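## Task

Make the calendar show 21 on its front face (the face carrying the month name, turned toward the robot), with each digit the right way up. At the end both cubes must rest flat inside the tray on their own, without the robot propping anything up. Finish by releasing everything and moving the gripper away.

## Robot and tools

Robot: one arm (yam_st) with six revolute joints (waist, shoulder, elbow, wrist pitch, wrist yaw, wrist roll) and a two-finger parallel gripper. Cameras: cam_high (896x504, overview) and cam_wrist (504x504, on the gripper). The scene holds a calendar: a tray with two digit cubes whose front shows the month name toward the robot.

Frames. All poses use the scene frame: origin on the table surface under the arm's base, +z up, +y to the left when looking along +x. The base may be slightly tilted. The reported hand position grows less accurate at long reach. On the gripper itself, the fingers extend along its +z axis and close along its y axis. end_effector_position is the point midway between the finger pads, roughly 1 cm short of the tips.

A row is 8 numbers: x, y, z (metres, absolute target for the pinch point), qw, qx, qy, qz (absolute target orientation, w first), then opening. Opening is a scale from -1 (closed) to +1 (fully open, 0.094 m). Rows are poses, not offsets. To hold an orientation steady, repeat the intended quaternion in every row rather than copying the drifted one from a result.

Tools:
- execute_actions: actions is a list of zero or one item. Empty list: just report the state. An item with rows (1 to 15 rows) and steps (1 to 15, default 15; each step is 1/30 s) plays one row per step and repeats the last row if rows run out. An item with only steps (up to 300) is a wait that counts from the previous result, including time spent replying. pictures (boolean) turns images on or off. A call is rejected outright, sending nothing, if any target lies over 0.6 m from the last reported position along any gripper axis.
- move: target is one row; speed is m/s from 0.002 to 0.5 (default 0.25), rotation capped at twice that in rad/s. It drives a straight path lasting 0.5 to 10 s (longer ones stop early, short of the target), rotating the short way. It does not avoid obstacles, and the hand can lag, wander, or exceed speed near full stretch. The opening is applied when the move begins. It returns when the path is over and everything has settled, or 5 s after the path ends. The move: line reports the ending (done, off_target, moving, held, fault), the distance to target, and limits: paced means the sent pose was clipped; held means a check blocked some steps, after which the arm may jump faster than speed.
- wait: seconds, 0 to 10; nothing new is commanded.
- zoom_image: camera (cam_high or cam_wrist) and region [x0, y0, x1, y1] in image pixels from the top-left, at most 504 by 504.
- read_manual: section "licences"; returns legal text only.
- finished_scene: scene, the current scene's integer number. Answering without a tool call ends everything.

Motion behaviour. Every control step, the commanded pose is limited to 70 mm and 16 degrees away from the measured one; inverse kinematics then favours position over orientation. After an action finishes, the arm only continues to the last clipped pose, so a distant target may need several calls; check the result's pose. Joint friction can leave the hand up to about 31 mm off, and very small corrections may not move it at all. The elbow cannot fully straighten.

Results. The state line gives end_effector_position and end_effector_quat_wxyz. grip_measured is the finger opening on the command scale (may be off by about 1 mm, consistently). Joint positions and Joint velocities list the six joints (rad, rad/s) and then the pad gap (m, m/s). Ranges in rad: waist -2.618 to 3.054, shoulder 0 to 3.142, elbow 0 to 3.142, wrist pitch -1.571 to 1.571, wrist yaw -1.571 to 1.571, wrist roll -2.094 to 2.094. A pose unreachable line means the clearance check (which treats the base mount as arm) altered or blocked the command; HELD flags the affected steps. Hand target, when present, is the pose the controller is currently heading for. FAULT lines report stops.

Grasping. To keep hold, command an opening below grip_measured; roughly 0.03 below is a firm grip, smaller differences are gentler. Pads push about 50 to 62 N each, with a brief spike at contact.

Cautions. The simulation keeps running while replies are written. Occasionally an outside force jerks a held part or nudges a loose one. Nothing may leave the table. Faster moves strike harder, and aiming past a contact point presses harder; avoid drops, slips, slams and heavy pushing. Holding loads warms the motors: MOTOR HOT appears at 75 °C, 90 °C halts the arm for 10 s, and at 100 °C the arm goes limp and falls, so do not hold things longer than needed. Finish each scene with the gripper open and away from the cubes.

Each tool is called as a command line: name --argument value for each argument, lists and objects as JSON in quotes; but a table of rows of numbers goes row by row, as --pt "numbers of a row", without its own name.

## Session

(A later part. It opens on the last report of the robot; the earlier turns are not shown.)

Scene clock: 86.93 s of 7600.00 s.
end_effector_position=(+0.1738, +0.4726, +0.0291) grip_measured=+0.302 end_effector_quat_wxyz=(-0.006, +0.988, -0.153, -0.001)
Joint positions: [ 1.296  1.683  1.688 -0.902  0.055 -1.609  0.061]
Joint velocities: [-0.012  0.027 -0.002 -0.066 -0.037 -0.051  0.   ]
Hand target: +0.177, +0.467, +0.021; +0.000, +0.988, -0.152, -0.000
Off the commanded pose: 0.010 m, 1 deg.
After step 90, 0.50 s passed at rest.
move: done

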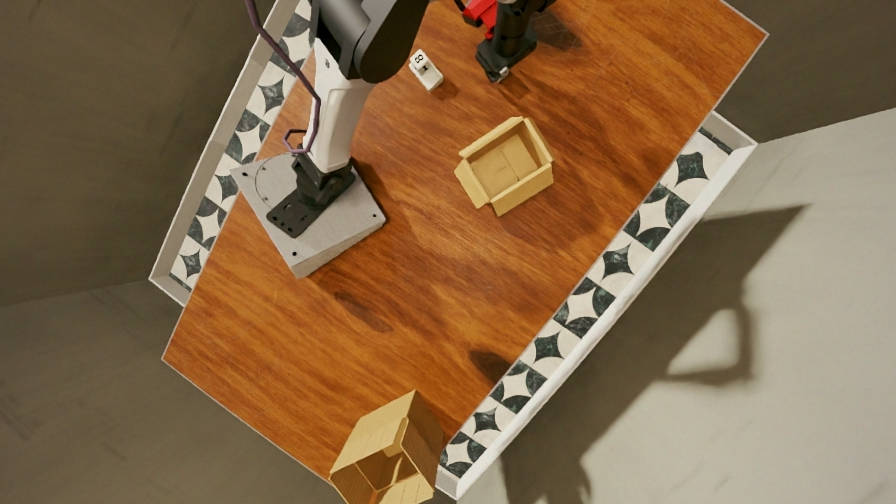

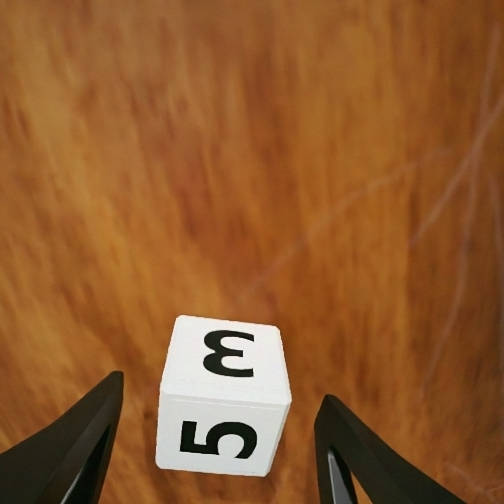

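Shift a bit more to +x before gripping.

execute_actions --actions '[{"rows":[[0.178,0.467,0.023,0,-0.988,0.152,0,0.3],[0.18,0.467,0.023,0,-0.988,0.152,0,0.3],[0.182,0.466,0.023,0,-0.988,0.152,0,0.2],[0.183,0.466,0.023,0,-0.988,0.152,0,0.1],[0.183,0.466,0.023,0,-0.988,0.152,0,0],[0.183,0.466,0.023,0,-0.988,0.152,0,0],[0.183,0.466,0.023,0,-0.988,0.152,0,0],[0.183,0.466,0.023,0,-0.988,0.152,0,0],[0.183,0.466,0.023,0,-0.988,0.152,0,-0.38]],"steps":15}]'

move --target '[0.16,0.46,0.085,0,-0.989,0.148,0,-0.38]' --speed 0.2

move --target '[0.058,0.371,0.066,0,-0.989,0.148,0,-0.38]' --speed 0.15

Scene clock: 92.47 s of 7600.00 s.
end_effector_position=(+0.1831, +0.4694, +0.0287) grip_measured=-0.351 end_effector_quat_wxyz=(-0.005, +0.988, -0.155, +0.004)
Joint positions: [ 1.272  1.683  1.688 -0.9    0.051 -1.623  0.03 ]
Joint velocities: [-0.007  0.002 -0.002  0.022  0.037 -0.022 -0.001]
Hand target: +0.183, +0.466, +0.023; +0.000, +0.988, -0.152, +0.000
Off the commanded pose: 0.007 m, 1 deg.
Steps of this call (steps 1 to 90: nothing new was sent; then 2.03 s passed at rest; steps 91 to 105: all 15 steps of this action). Readings (end_effector_position):
91: (+0.1743, +0.4728, +0.0291)
92: (+0.1749, +0.4726, +0.0291)
94: (+0.1777, +0.4715, +0.0289)
98: (+0.1832, +0.4694, +0.0287)
105: the state above

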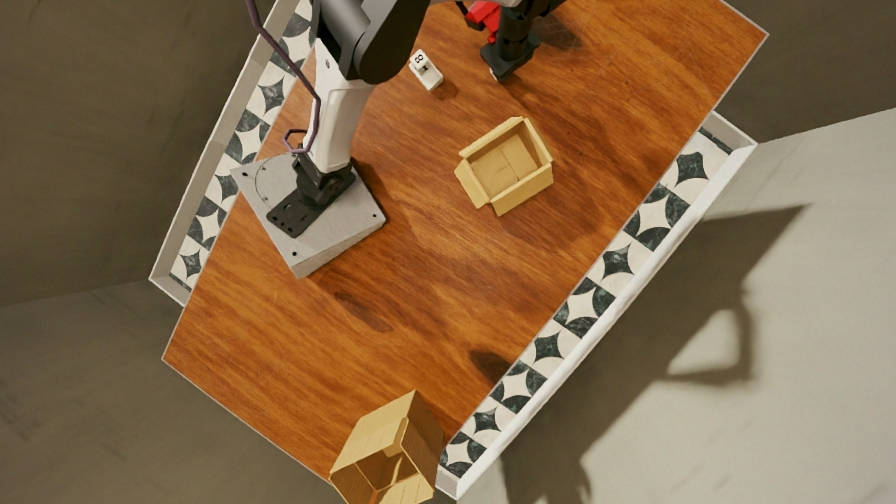

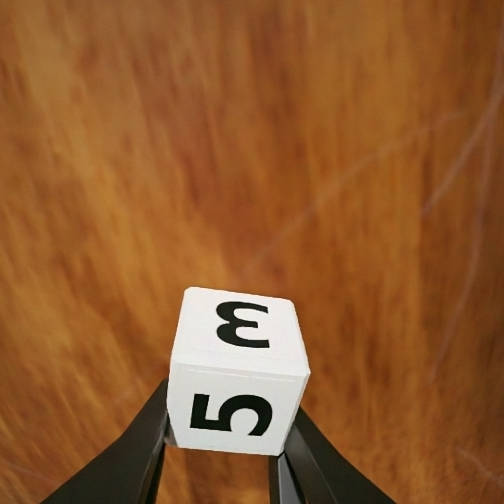

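Scene clock: 93.67 s of 7600.00 s.
end_effector_position=(+0.1619, +0.4586, +0.0779) grip_measured=-0.351 end_effector_quat_wxyz=(+0.002, +0.989, -0.146, -0.002)
Joint positions: [ 1.328  1.566  1.688 -1.037  0.078 -1.595  0.03 ]
Joint velocities: [ 0.002 -0.002 -0.002 -0.022 -0.037  0.007 -0.001]
Hand target: +0.160, +0.459, +0.085; -0.001, +0.989, -0.148, -0.000
Off the commanded pose: 0.007 m, 0 deg.
move: done

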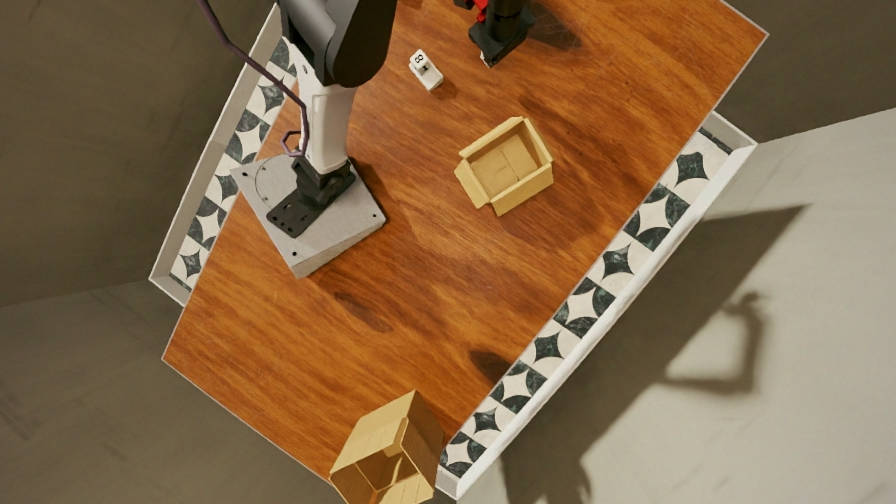

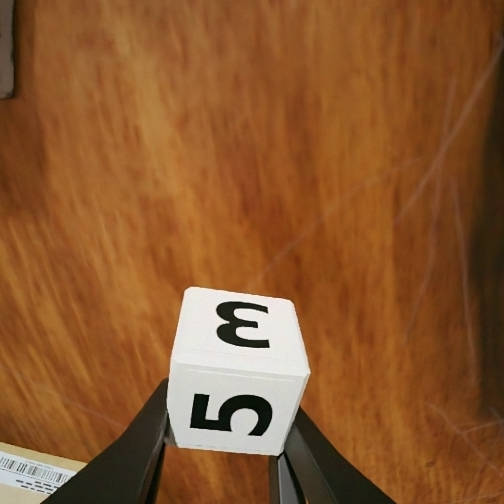

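Scene clock: 95.20 s of 7600.00 s.
end_effector_position=(+0.0606, +0.3707, +0.0618) grip_measured=-0.351 end_effector_quat_wxyz=(+0.009, +0.989, -0.145, -0.001)
Joint positions: [ 1.623  1.265  1.095 -0.8    0.254 -1.354  0.03 ]
Joint velocities: [-0.002 -0.017 -0.002  0.081 -0.007  0.051 -0.001]
Hand target: +0.059, +0.371, +0.065; -0.002, +0.989, -0.148, -0.001
Off the commanded pose: 0.005 m, 1 deg.
move: done

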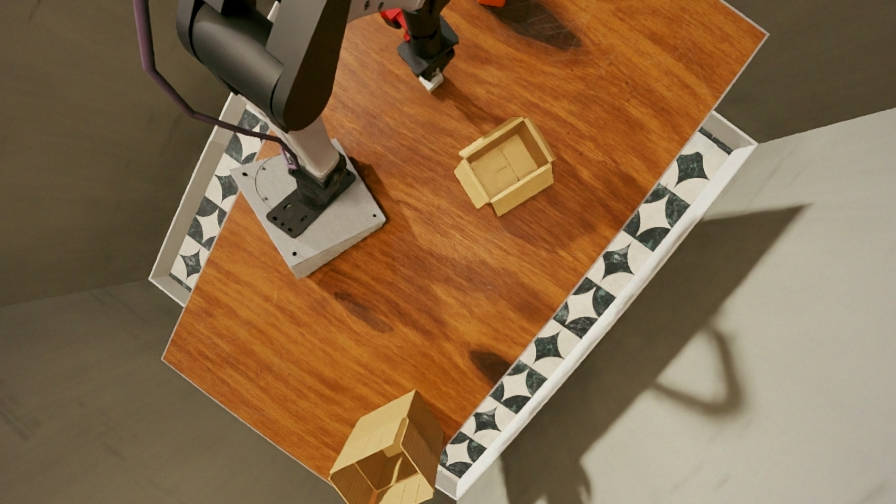

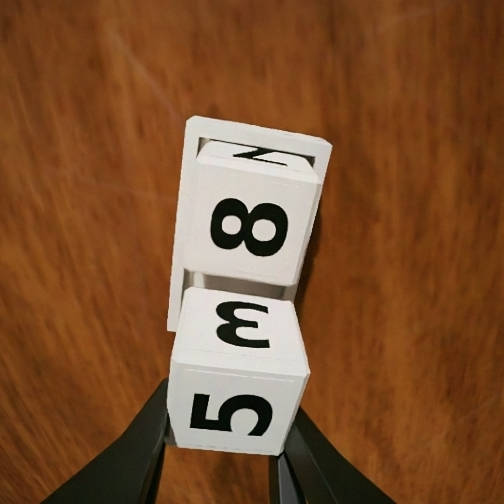

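move --target '[0.052,0.368,0.045,0,-0.987,0.16,0,-0.38]' --speed 0.03

zoom_image --camera "cam_high" --region '[395, 40, 465, 105]'

Scene clock: 99.20 s of 7600.00 s.
end_effector_position=(+0.0567, +0.3728, +0.0526) grip_measured=-0.351 end_effector_quat_wxyz=(-0.008, +0.987, -0.161, -0.001)
Joint positions: [ 1.631  1.265  1.048 -0.719  0.261 -1.322  0.03 ]
Joint velocities: [-0.027 -0.017 -0.012 -0.007  0.007 -0.022 -0.   ]
Hand target: +0.052, +0.368, +0.045; -0.000, +0.987, -0.160, +0.000
Off the commanded pose: 0.010 m, 1 deg.
move: done

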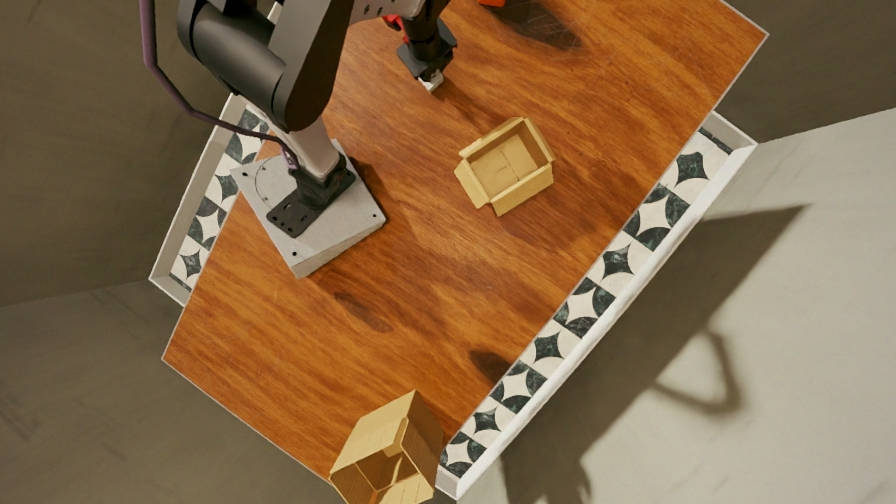

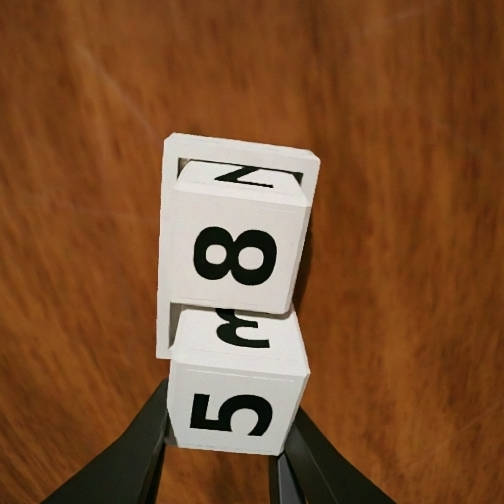

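Region (395, 40, 465, 105) of cam_high's 896x504 image, scaled by 7.200, with more detail than that image has; it fills the top 468 rows of this view, and the rest is white.

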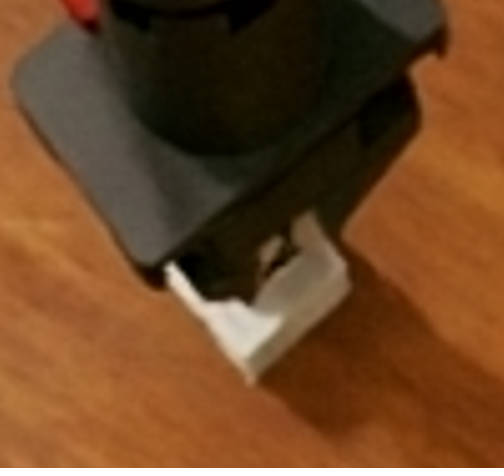

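execute_actions --actions '[{"rows":[[0.0515,0.368,0.0455,0,-0.987,0.16,0,-0.38],[0.051,0.368,0.046,0,-0.987,0.16,0,-0.38],[0.0505,0.368,0.0465,0,-0.987,0.16,0,-0.38],[0.05,0.368,0.047,0,-0.987,0.16,0,-0.38],[0.0495,0.3675,0.0475,0,-0.987,0.16,0,-0.38],[0.049,0.3675,0.048,0,-0.987,0.16,0,-0.38],[0.0485,0.367,0.048,0,-0.987,0.16,0,-0.38],[0.048,0.367,0.048,0,-0.987,0.16,0,-0.38]],"steps":15}]'

Scene clock: 103.43 s of 7600.00 s.
end_effector_position=(+0.0528, +0.3740, +0.0537) grip_measured=-0.351 end_effector_quat_wxyz=(-0.010, +0.987, -0.162, -0.001)
Joint positions: [ 1.649  1.265  1.048 -0.718  0.271 -1.308  0.03 ]
Joint velocities: [-0.002 -0.022 -0.002 -0.007 -0.037 -0.051  0.   ]
Hand target: +0.048, +0.367, +0.048; -0.000, +0.987, -0.160, -0.000
Off the commanded pose: 0.010 m, 1 deg.
Steps of this call (steps 1 to 90: nothing new was sent; then 0.73 s passed at rest; steps 91 to 105: all 15 steps of this action). Readings (end_effector_position):
91: (+0.0568, +0.3731, +0.0526)
92: (+0.0568, +0.3731, +0.0527)
94: (+0.0559, +0.3733, +0.0529)
98: (+0.0534, +0.3738, +0.0535)
105: the state above

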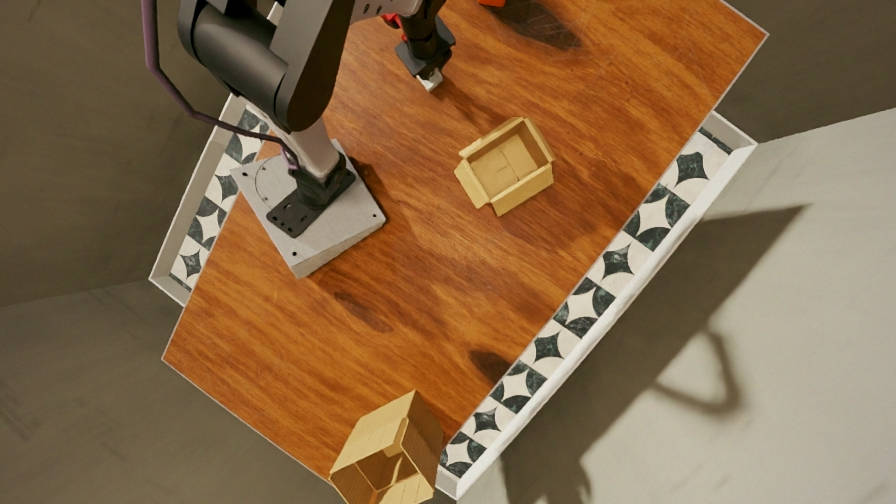

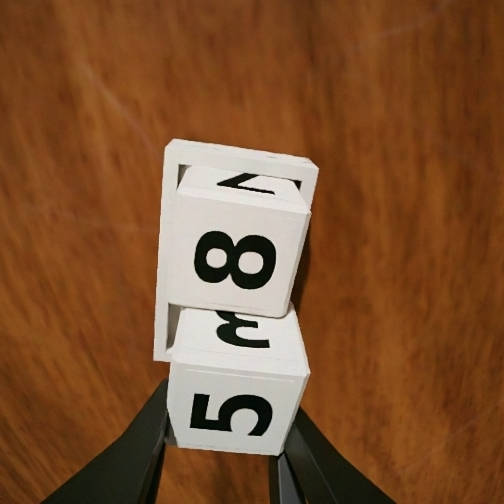

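execute_actions --actions '[{"rows":[[0.0485,0.3665,0.0475,0,-0.987,0.16,0,-0.38],[0.049,0.366,0.047,0,-0.987,0.16,0,-0.38],[0.049,0.3655,0.0465,0,-0.987,0.16,0,-0.38],[0.049,0.365,0.046,0,-0.987,0.16,0,-0.38],[0.049,0.3645,0.0455,0,-0.987,0.16,0,-0.38],[0.049,0.364,0.045,0,-0.987,0.16,0,-0.38],[0.049,0.3635,0.045,0,-0.987,0.16,0,-0.38]],"steps":15}]'

Scene clock: 106.70 s of 7600.00 s.
end_effector_position=(+0.0511, +0.3669, +0.0491) grip_measured=-0.351 end_effector_quat_wxyz=(-0.002, +0.987, -0.160, -0.001)
Joint positions: [ 1.649  1.265  1.025 -0.711  0.271 -1.306  0.03 ]
Joint velocities: [-0.017 -0.007 -0.002 -0.051  0.095  0.007  0.001]
Hand target: +0.049, +0.363, +0.045; +0.000, +0.987, -0.160, -0.000
Off the commanded pose: 0.006 m, 0 deg.
Steps of this call (steps 1 to 83: nothing new was sent; steps 84 to 98: all 15 steps of this action). Readings (end_effector_position):
84: (+0.0528, +0.3740, +0.0537)
85: (+0.0528, +0.3740, +0.0537)
87: (+0.0527, +0.3738, +0.0534)
91: (+0.0515, +0.3687, +0.0502)
98: the state above

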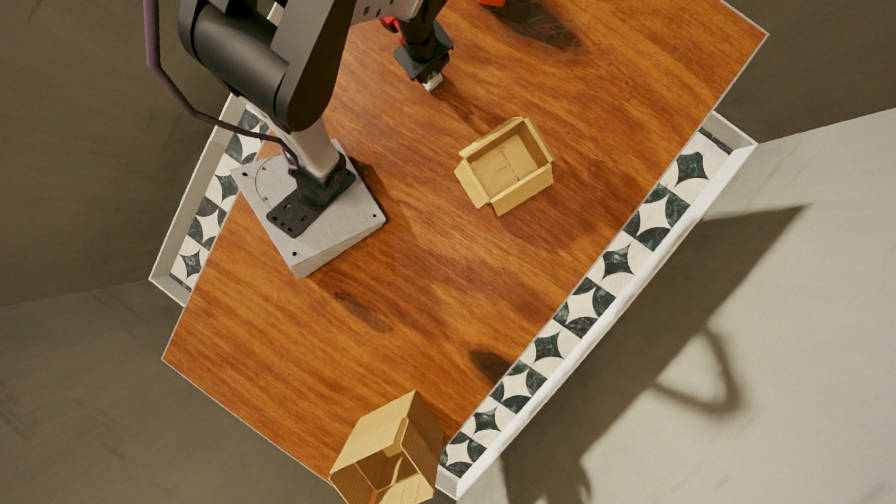

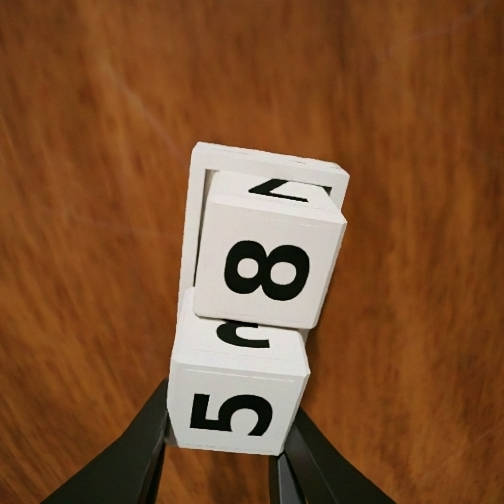

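execute_actions --actions '[{"rows":[[0.049,0.364,0.0445,0,-0.987,0.16,0,-0.38],[0.0495,0.3645,0.044,0,-0.987,0.16,0,-0.38],[0.0495,0.365,0.0435,0,-0.987,0.16,0,-0.38],[0.05,0.3655,0.043,0,-0.987,0.16,0,-0.38],[0.05,0.366,0.0425,0,-0.987,0.16,0,-0.38],[0.0505,0.3665,0.042,0,-0.987,0.16,0,-0.38],[0.0505,0.367,0.0415,0,-0.987,0.16,0,-0.38],[0.051,0.367,0.041,0,-0.987,0.16,0,-0.38],[0.051,0.367,0.0405,0,-0.987,0.16,0,-0.38],[0.051,0.367,0.040,0,-0.987,0.16,0,-0.38]],"steps":15}]'

Scene clock: 110.67 s of 7600.00 s.
end_effector_position=(+0.0513, +0.3699, +0.0492) grip_measured=-0.351 end_effector_quat_wxyz=(-0.008, +0.987, -0.162, -0.001)
Joint positions: [ 1.649  1.265  1.025 -0.699  0.271 -1.306  0.03 ]
Joint velocities: [0.012 0.012 0.022 0.051 0.007 0.022 0.   ]
Hand target: +0.051, +0.367, +0.040; +0.000, +0.987, -0.160, -0.000
Off the commanded pose: 0.010 m, 1 deg.
Steps of this call (steps 1 to 90: nothing new was sent; then 0.47 s passed at rest; steps 91 to 105: all 15 steps of this action). Readings (end_effector_position):
91: (+0.0511, +0.3671, +0.0491)
92: (+0.0511, +0.3671, +0.0491)
94: (+0.0511, +0.3674, +0.0491)
98: (+0.0512, +0.3683, +0.0491)
105: the state above

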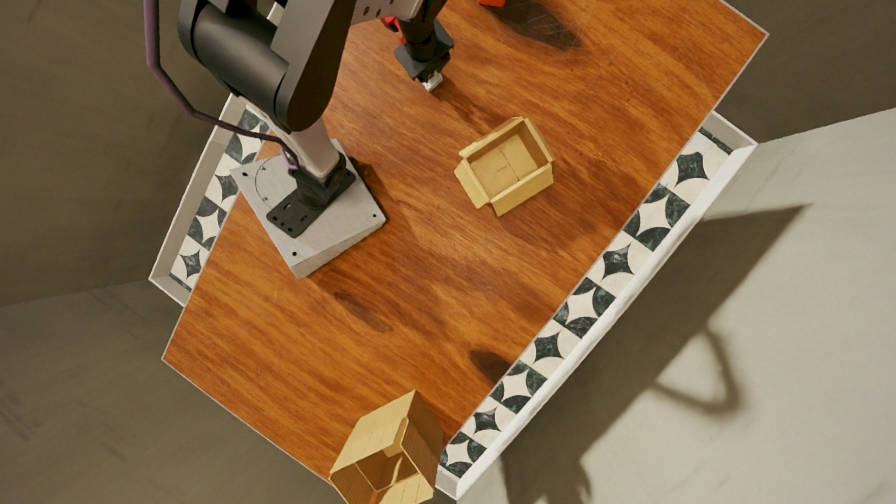

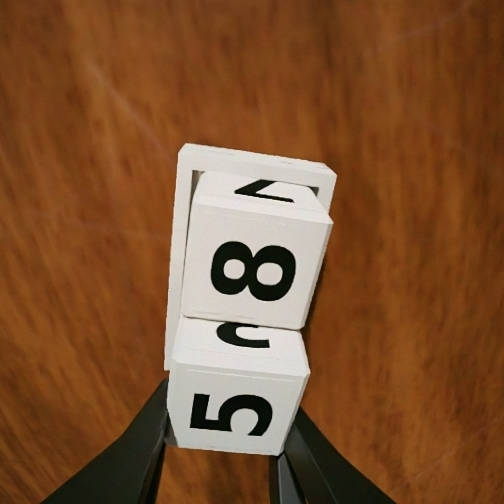

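execute_actions --actions '[{"rows":[[0.051,0.3675,0.039,0,-0.987,0.16,0,-0.38],[0.051,0.368,0.038,0,-0.987,0.16,0,-0.38],[0.051,0.3685,0.037,0,-0.987,0.16,0,-0.38],[0.051,0.369,0.036,0,-0.987,0.16,0,-0.38],[0.051,0.369,0.035,0,-0.987,0.16,0,-0.38],[0.051,0.369,0.034,0,-0.987,0.16,0,-0.38],[0.051,0.369,0.033,0,-0.987,0.16,0,-0.38],[0.051,0.369,0.032,0,-0.987,0.16,0,-0.38],[0.051,0.369,0.031,0,-0.987,0.16,0,-0.38]],"steps":15}]'

Scene clock: 115.63 s of 7600.00 s.
end_effector_position=(+0.0514, +0.3720, +0.0379) grip_measured=-0.351 end_effector_quat_wxyz=(-0.005, +0.987, -0.163, +0.002)
Joint positions: [ 1.64   1.303  1.025 -0.667  0.271 -1.311  0.03 ]
Joint velocities: [-0.007 -0.051  0.002  0.007 -0.022 -0.007 -0.001]
Hand target: +0.051, +0.369, +0.031; -0.000, +0.987, -0.160, +0.000
Off the commanded pose: 0.008 m, 1 deg.
Steps of this call (steps 1 to 90: nothing new was sent; then 1.47 s passed at rest; steps 91 to 105: all 15 steps of this action). Readings (end_effector_position):
91: (+0.0512, +0.3699, +0.0488)
92: (+0.0510, +0.3701, +0.0482)
94: (+0.0505, +0.3697, +0.0455)
98: (+0.0508, +0.3694, +0.0400)
105: the state above

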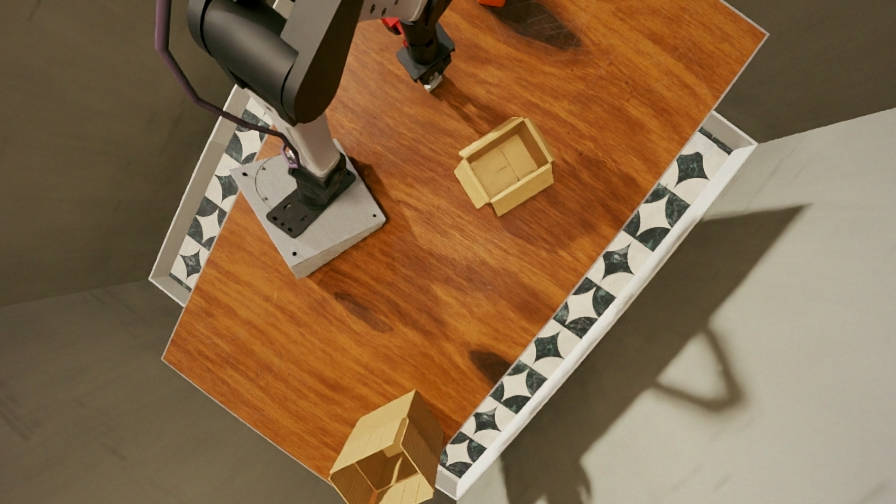

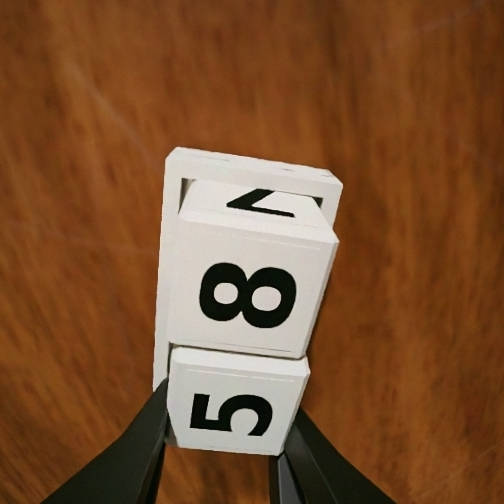

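execute_actions --actions '[{"rows":[[0.051,0.369,0.032,0,-0.987,0.16,0,-0.33],[0.051,0.369,0.032,0,-0.987,0.16,0,-0.31],[0.051,0.369,0.032,0,-0.987,0.16,0,-0.29],[0.051,0.369,0.032,0,-0.987,0.16,0,-0.27],[0.051,0.369,0.032,0,-0.987,0.16,0,0.5]],"steps":12}]'

move --target '[0.05,0.365,0.15,0,-0.978,-0.208,0,0.8]' --speed 0.25

zoom_image --camera "cam_wrist" --region '[150, 100, 420, 370]'

zoom_image --camera "cam_high" --region '[395, 40, 465, 105]'

Scene clock: 120.03 s of 7600.00 s.
end_effector_position=(+0.0513, +0.3724, +0.0379) grip_measured=+0.498 end_effector_quat_wxyz=(-0.006, +0.987, -0.162, +0.001)
Joint positions: [ 1.64   1.303  1.025 -0.665  0.27  -1.312  0.07 ]
Joint velocities: [-0.012 -0.017  0.002  0.007  0.022  0.066  0.   ]
Hand target: +0.051, +0.369, +0.032; +0.000, +0.987, -0.160, -0.000
Off the commanded pose: 0.007 m, 1 deg.
Steps of this call (steps 1 to 90: nothing new was sent; then 1.00 s passed at rest; steps 91 to 102: all 12 steps of this action). Readings (end_effector_position):
91: (+0.0514, +0.3724, +0.0379)
92: (+0.0514, +0.3724, +0.0379)
94: (+0.0514, +0.3724, +0.0379)
98: (+0.0513, +0.3724, +0.0379)
102: the state above

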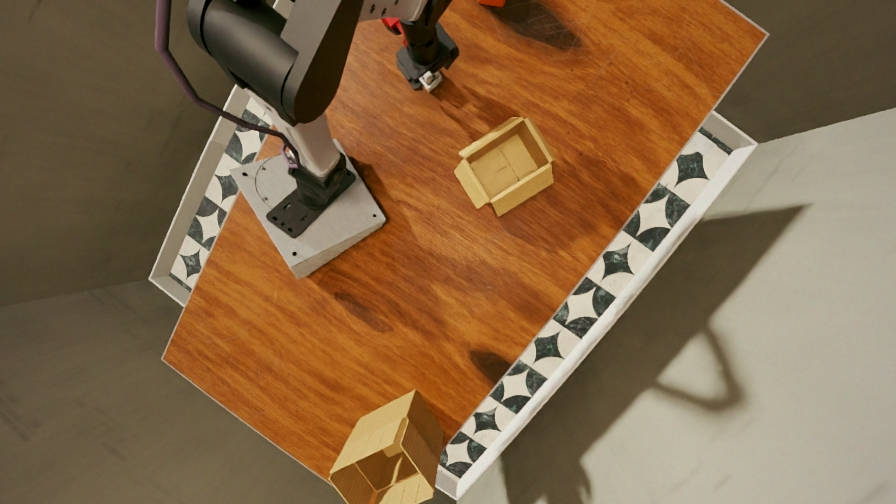

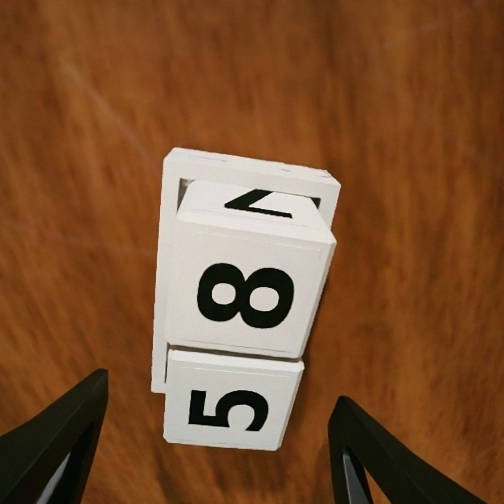

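Scene clock: 122.33 s of 7600.00 s.
end_effector_position=(+0.0491, +0.3594, +0.1387) grip_measured=+0.798 end_effector_quat_wxyz=(+0.013, +0.979, +0.203, -0.003)
Joint positions: [ 1.788  1.139  1.236 -1.119  0.348 -1.906  0.084]
Joint velocities: [ 0.012  0.012 -0.012  0.007 -0.022  0.022  0.   ]
Hand target: +0.051, +0.364, +0.150; -0.001, +0.978, +0.208, -0.000
Off the commanded pose: 0.013 m, 2 deg.
move: off_target

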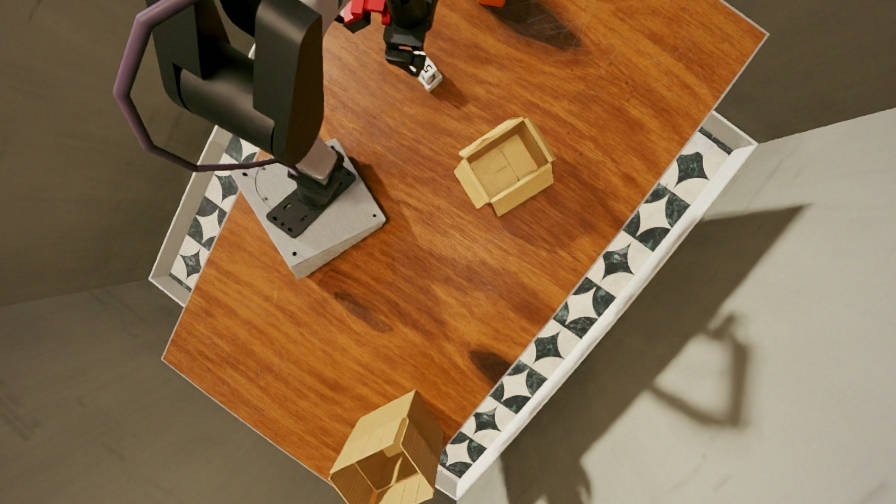

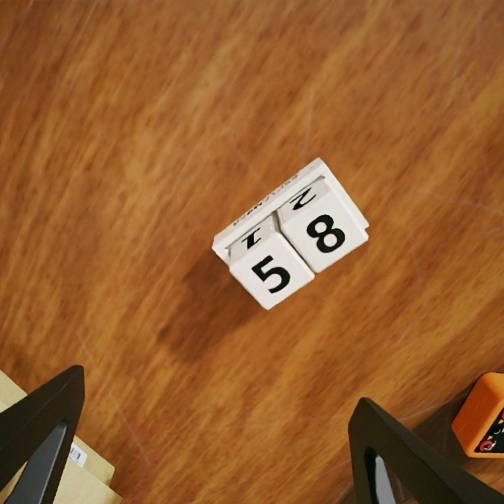

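Region (150, 100, 420, 370) of cam_wrist's 504x504 image, scaled by 1.867, with more detail than that image has.

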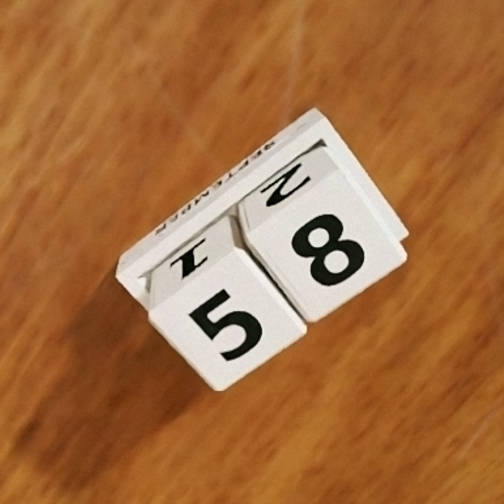

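Region (395, 40, 465, 105) of cam_high's 896x504 image, scaled by 7.200, with more detail than that image has; it fills the top 468 rows of this view, and the rest is white.

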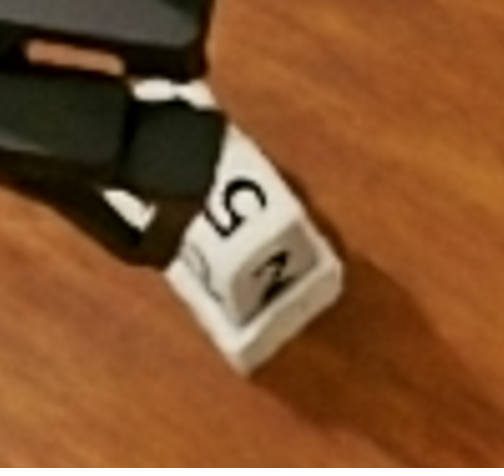

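move --target '[0.11,0.36,0.19,0,-0.995,-0.1,0,0.8]'

finished_scene --scene 2

Scene clock: 125.00 s of 7600.00 s.
end_effector_position=(+0.1070, +0.3576, +0.1817) grip_measured=+0.798 end_effector_quat_wxyz=(+0.010, +0.995, +0.101, +0.001)
Joint positions: [ 1.533  1.084  1.404 -1.274  0.21  -1.921  0.084]
Joint velocities: [ 0.007  0.002  0.002  0.051 -0.022  0.037 -0.001]
Hand target: +0.110, +0.359, +0.190; +0.002, +0.995, +0.100, +0.001
Off the commanded pose: 0.009 m, 1 deg.
move: done

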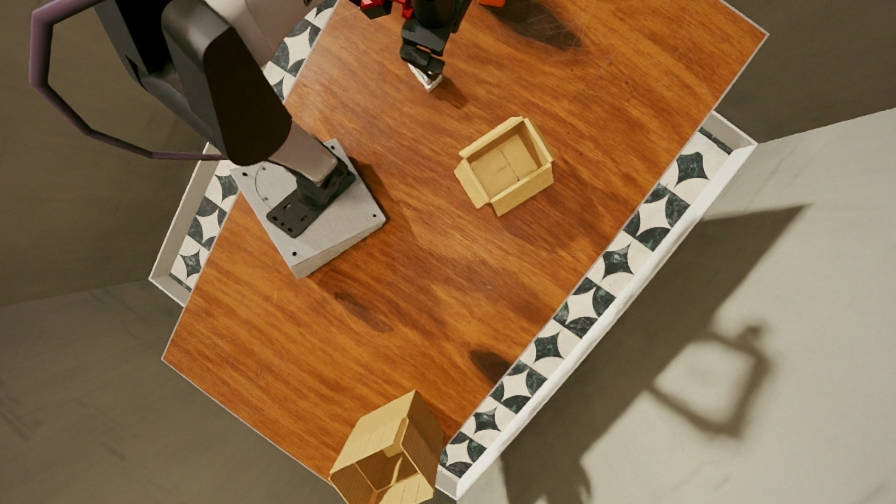

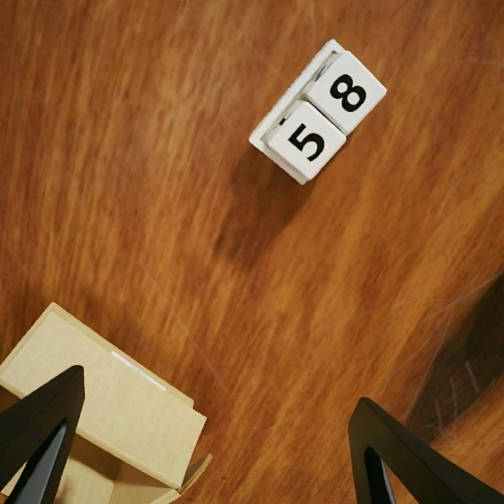

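The scene is finished: the task was done.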